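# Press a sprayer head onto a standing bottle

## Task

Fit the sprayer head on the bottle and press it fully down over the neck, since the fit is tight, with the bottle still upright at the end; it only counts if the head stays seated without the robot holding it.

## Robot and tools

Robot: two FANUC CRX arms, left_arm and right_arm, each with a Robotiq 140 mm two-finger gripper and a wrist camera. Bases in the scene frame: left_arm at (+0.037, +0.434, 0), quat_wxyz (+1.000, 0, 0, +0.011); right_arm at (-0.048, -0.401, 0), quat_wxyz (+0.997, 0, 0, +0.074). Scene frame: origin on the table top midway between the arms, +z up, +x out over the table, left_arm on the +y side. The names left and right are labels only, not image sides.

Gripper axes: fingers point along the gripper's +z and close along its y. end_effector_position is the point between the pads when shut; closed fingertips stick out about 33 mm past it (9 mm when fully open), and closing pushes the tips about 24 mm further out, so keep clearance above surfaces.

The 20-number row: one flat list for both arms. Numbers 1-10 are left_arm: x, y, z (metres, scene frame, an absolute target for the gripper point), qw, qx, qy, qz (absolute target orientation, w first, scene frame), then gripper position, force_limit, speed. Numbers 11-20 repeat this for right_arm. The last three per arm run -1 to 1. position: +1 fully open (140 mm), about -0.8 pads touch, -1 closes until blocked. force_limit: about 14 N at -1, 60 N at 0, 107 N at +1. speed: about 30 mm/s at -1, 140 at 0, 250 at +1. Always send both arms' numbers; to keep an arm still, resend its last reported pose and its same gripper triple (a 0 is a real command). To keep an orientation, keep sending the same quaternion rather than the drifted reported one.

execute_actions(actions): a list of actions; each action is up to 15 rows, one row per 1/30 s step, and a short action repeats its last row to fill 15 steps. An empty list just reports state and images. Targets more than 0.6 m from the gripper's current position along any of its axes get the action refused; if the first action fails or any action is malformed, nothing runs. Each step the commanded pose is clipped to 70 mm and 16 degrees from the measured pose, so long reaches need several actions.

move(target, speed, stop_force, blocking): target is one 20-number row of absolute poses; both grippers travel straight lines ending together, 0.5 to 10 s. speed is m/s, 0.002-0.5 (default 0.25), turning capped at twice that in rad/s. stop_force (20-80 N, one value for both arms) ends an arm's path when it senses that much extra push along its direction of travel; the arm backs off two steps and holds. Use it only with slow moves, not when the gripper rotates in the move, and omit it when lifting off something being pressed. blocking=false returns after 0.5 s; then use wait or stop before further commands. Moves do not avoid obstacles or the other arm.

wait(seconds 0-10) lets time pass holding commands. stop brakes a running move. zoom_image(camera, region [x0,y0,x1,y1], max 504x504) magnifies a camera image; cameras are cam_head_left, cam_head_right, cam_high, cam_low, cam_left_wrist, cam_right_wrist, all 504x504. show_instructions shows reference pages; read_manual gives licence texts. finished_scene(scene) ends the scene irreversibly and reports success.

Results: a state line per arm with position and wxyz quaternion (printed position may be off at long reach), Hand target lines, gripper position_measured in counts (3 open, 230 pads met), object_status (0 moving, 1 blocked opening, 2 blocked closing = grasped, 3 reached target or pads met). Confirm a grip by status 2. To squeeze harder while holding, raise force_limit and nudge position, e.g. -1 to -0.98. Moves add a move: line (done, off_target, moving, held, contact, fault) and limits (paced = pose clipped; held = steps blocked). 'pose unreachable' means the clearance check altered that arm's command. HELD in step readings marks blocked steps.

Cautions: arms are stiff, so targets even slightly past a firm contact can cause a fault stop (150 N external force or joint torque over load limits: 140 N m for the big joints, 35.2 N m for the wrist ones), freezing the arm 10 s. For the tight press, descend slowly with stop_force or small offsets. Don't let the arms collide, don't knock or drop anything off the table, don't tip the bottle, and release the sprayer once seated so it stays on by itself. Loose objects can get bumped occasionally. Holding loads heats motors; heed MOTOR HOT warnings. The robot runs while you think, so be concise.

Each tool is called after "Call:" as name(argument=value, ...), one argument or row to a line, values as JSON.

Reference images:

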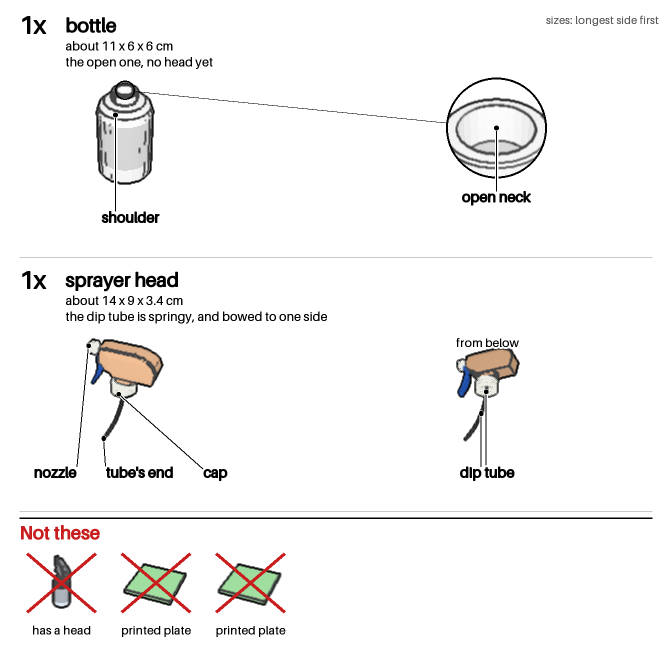

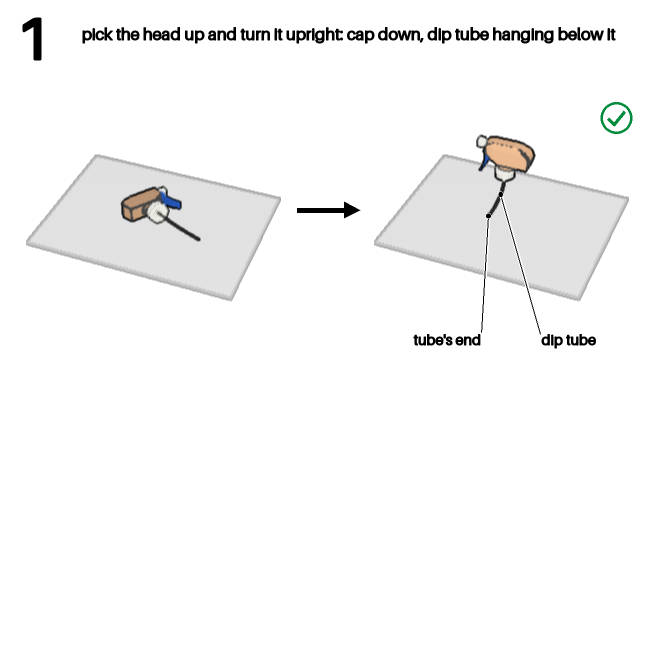

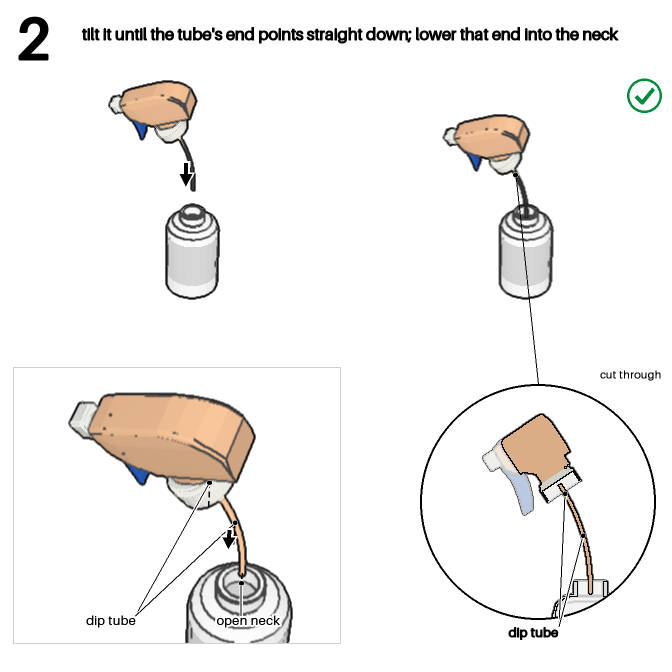

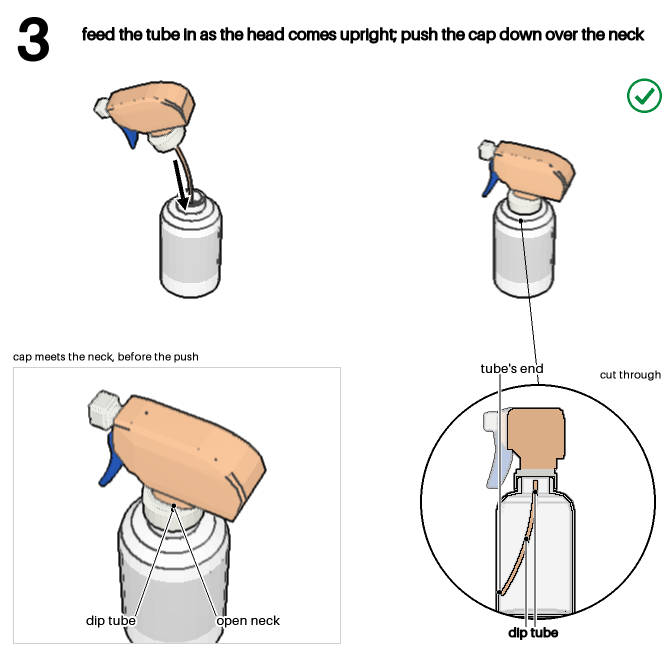

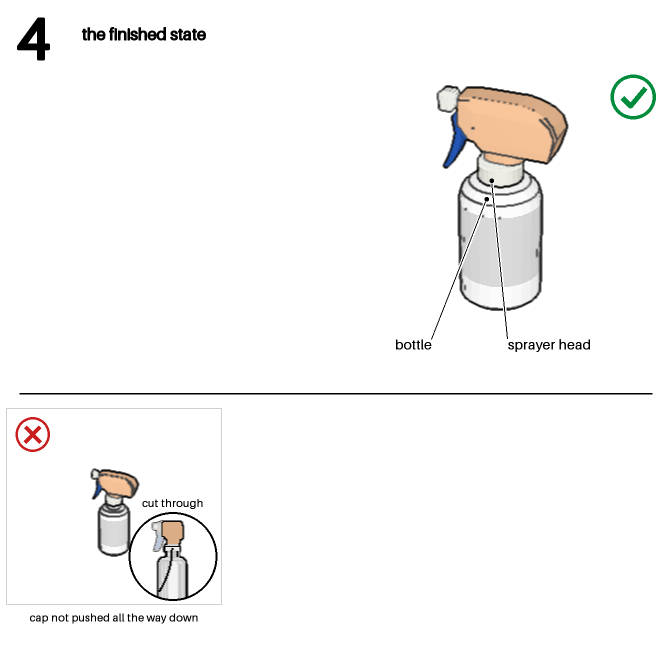

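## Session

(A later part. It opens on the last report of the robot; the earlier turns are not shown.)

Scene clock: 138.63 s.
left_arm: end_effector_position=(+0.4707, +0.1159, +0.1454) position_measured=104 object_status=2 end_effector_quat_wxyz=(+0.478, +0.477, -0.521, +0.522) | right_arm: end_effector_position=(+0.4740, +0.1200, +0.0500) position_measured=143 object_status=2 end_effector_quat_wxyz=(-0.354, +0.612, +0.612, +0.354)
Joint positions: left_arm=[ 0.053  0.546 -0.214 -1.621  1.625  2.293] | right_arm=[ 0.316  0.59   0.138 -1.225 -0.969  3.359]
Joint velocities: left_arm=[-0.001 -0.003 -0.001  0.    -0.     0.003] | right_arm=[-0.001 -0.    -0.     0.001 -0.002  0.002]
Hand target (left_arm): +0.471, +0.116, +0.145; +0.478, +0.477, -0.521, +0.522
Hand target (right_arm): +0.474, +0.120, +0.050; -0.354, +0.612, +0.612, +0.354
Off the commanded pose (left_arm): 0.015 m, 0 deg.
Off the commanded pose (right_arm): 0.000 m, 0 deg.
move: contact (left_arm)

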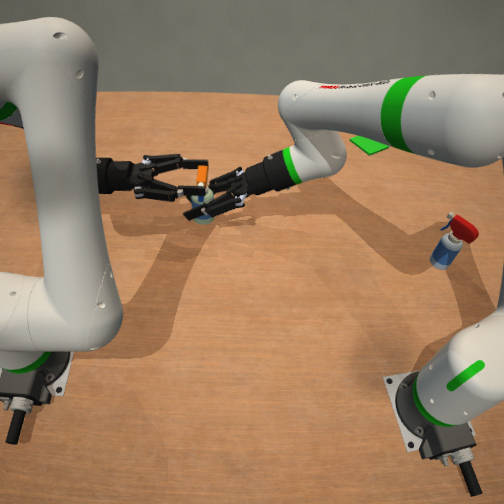

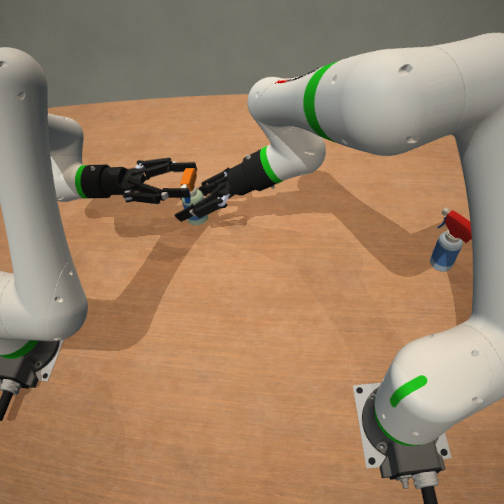

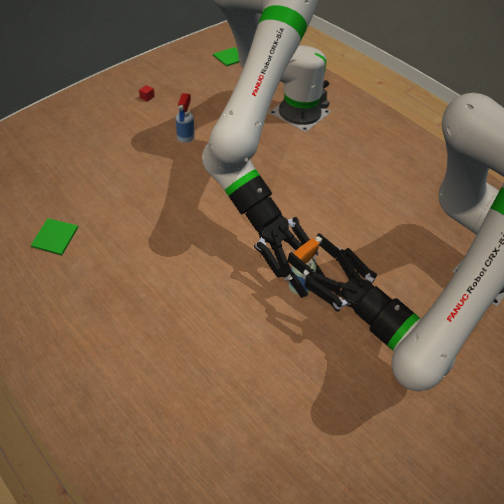

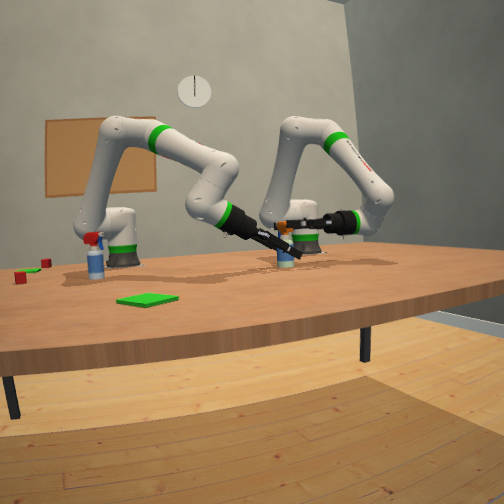

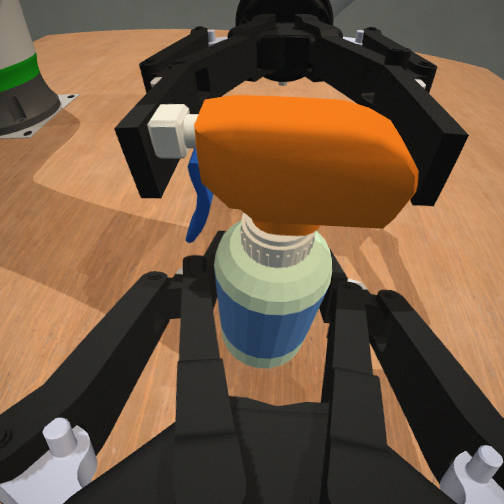

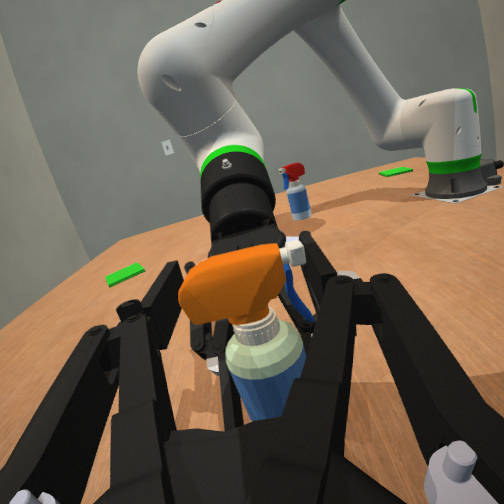

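Seated on the shoulder. Release both and withdraw.

Call:
move(
  target=[0.4707,0.116,0.1465,0.4777,0.4777,-0.5213,0.5213,1,0,0, 0.474,0.12,0.05,0.354,-0.612,-0.612,-0.354,1,0,0],
  speed=0.02,
)

Call:
move(
  target=[0.4707,0.22,0.16,0.4777,0.4777,-0.5213,0.5213,1,0,0, 0.474,0.0,0.08,0.354,-0.612,-0.612,-0.354,1,0,0],
  speed=0.1,
)

Scene clock: 142.60 s.
left_arm: end_effector_position=(+0.4707, +0.1160, +0.1465) position_measured=3 object_status=3 end_effector_quat_wxyz=(+0.478, +0.478, -0.521, +0.521) | right_arm: end_effector_position=(+0.4740, +0.1200, +0.0500) position_measured=3 object_status=3 end_effector_quat_wxyz=(-0.354, +0.612, +0.612, +0.354)
Joint positions: left_arm=[ 0.053  0.543 -0.214 -1.622  1.625  2.296] | right_arm=[ 0.316  0.59   0.138 -1.225 -0.969  3.359]
Joint velocities: left_arm=[ 0.001  0.    -0.     0.001 -0.    -0.   ] | right_arm=[ 0.    -0.     0.     0.    -0.001 -0.001]
Hand target (left_arm): +0.471, +0.116, +0.146; +0.478, +0.478, -0.521, +0.521
Hand target (right_arm): +0.474, +0.120, +0.050; -0.354, +0.612, +0.612, +0.354
Off the commanded pose (left_arm): 0.000 m, 0 deg.
Off the commanded pose (right_arm): 0.000 m, 0 deg.
move: done

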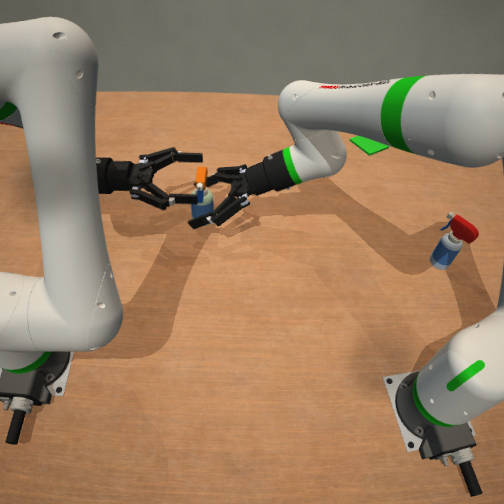

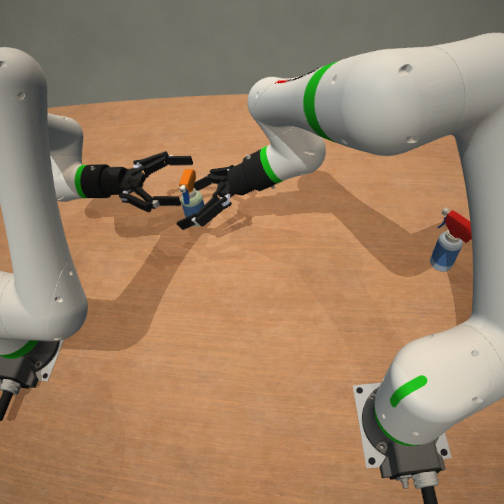

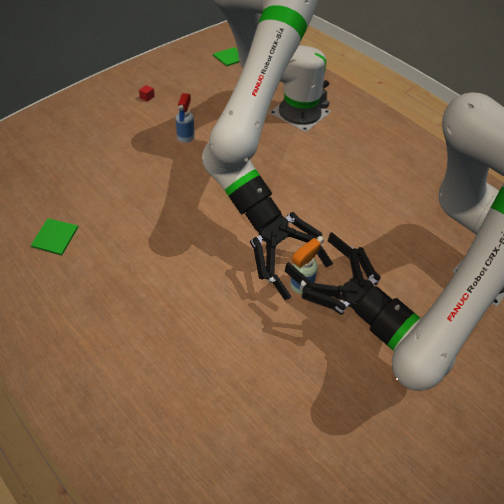

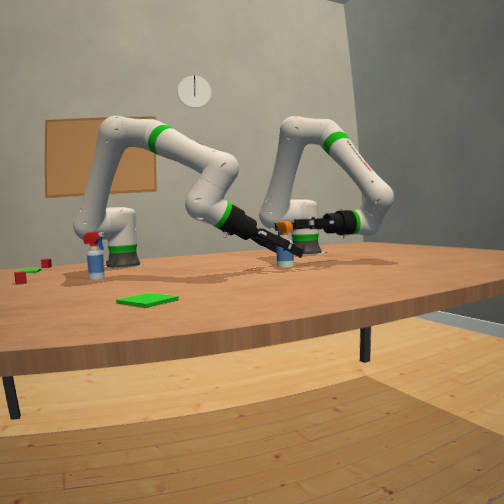

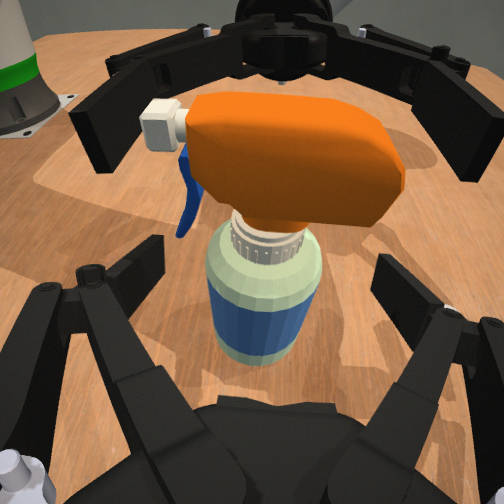

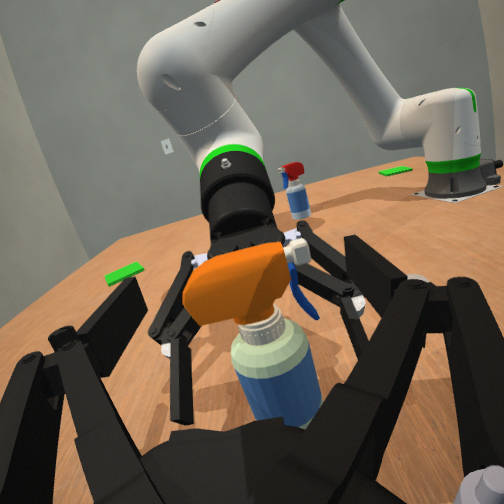

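Scene clock: 144.17 s.
left_arm: end_effector_position=(+0.4705, +0.2201, +0.1598) position_measured=3 object_status=3 end_effector_quat_wxyz=(+0.478, +0.478, -0.521, +0.521) | right_arm: end_effector_position=(+0.4739, +0.0001, +0.0803) position_measured=3 object_status=3 end_effector_quat_wxyz=(-0.354, +0.612, +0.612, +0.354)
Joint positions: left_arm=[ 0.247  0.542 -0.164 -1.748  1.774  2.331] | right_arm=[ 0.122  0.479  0.041 -1.171 -1.137  3.419]
Joint velocities: left_arm=[0.002 0.001 0.    0.001 0.    0.001] | right_arm=[-0.001  0.    -0.     0.001 -0.    -0.   ]
Hand target (left_arm): +0.471, +0.220, +0.160; +0.478, +0.478, -0.521, +0.521
Hand target (right_arm): +0.474, +0.000, +0.080; -0.354, +0.612, +0.612, +0.354
Off the commanded pose (left_arm): 0.000 m, 0 deg.
Off the commanded pose (right_arm): 0.000 m, 0 deg.
move: done

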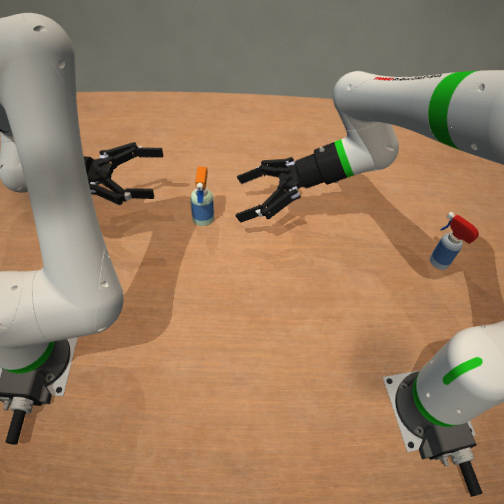

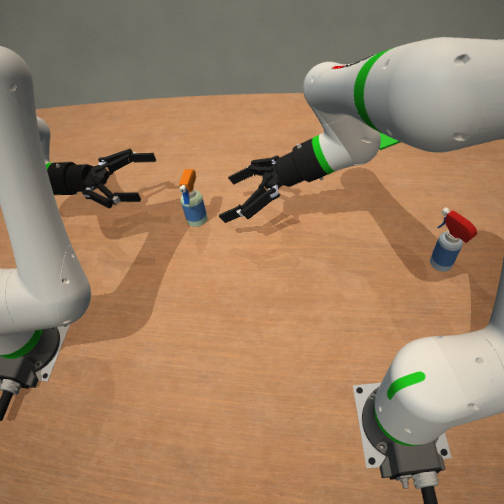

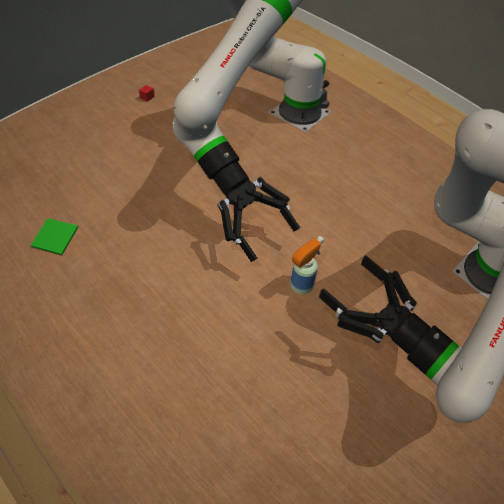

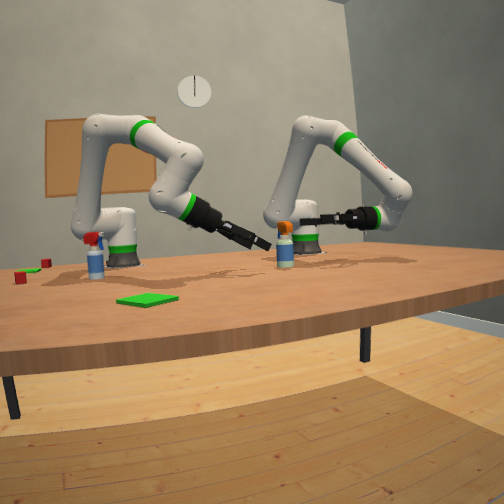

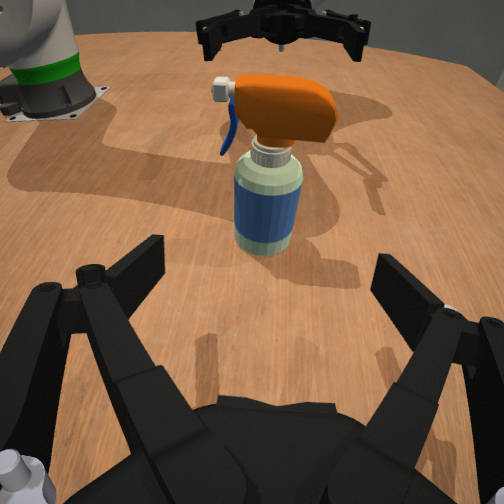

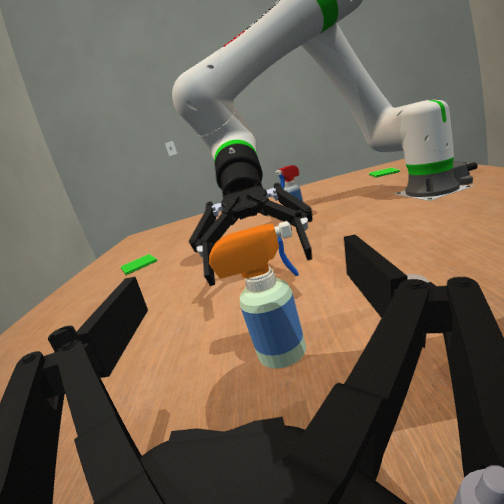

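Call:
finished_scene(
  scene=1,
)

The scene is finished: the task was done.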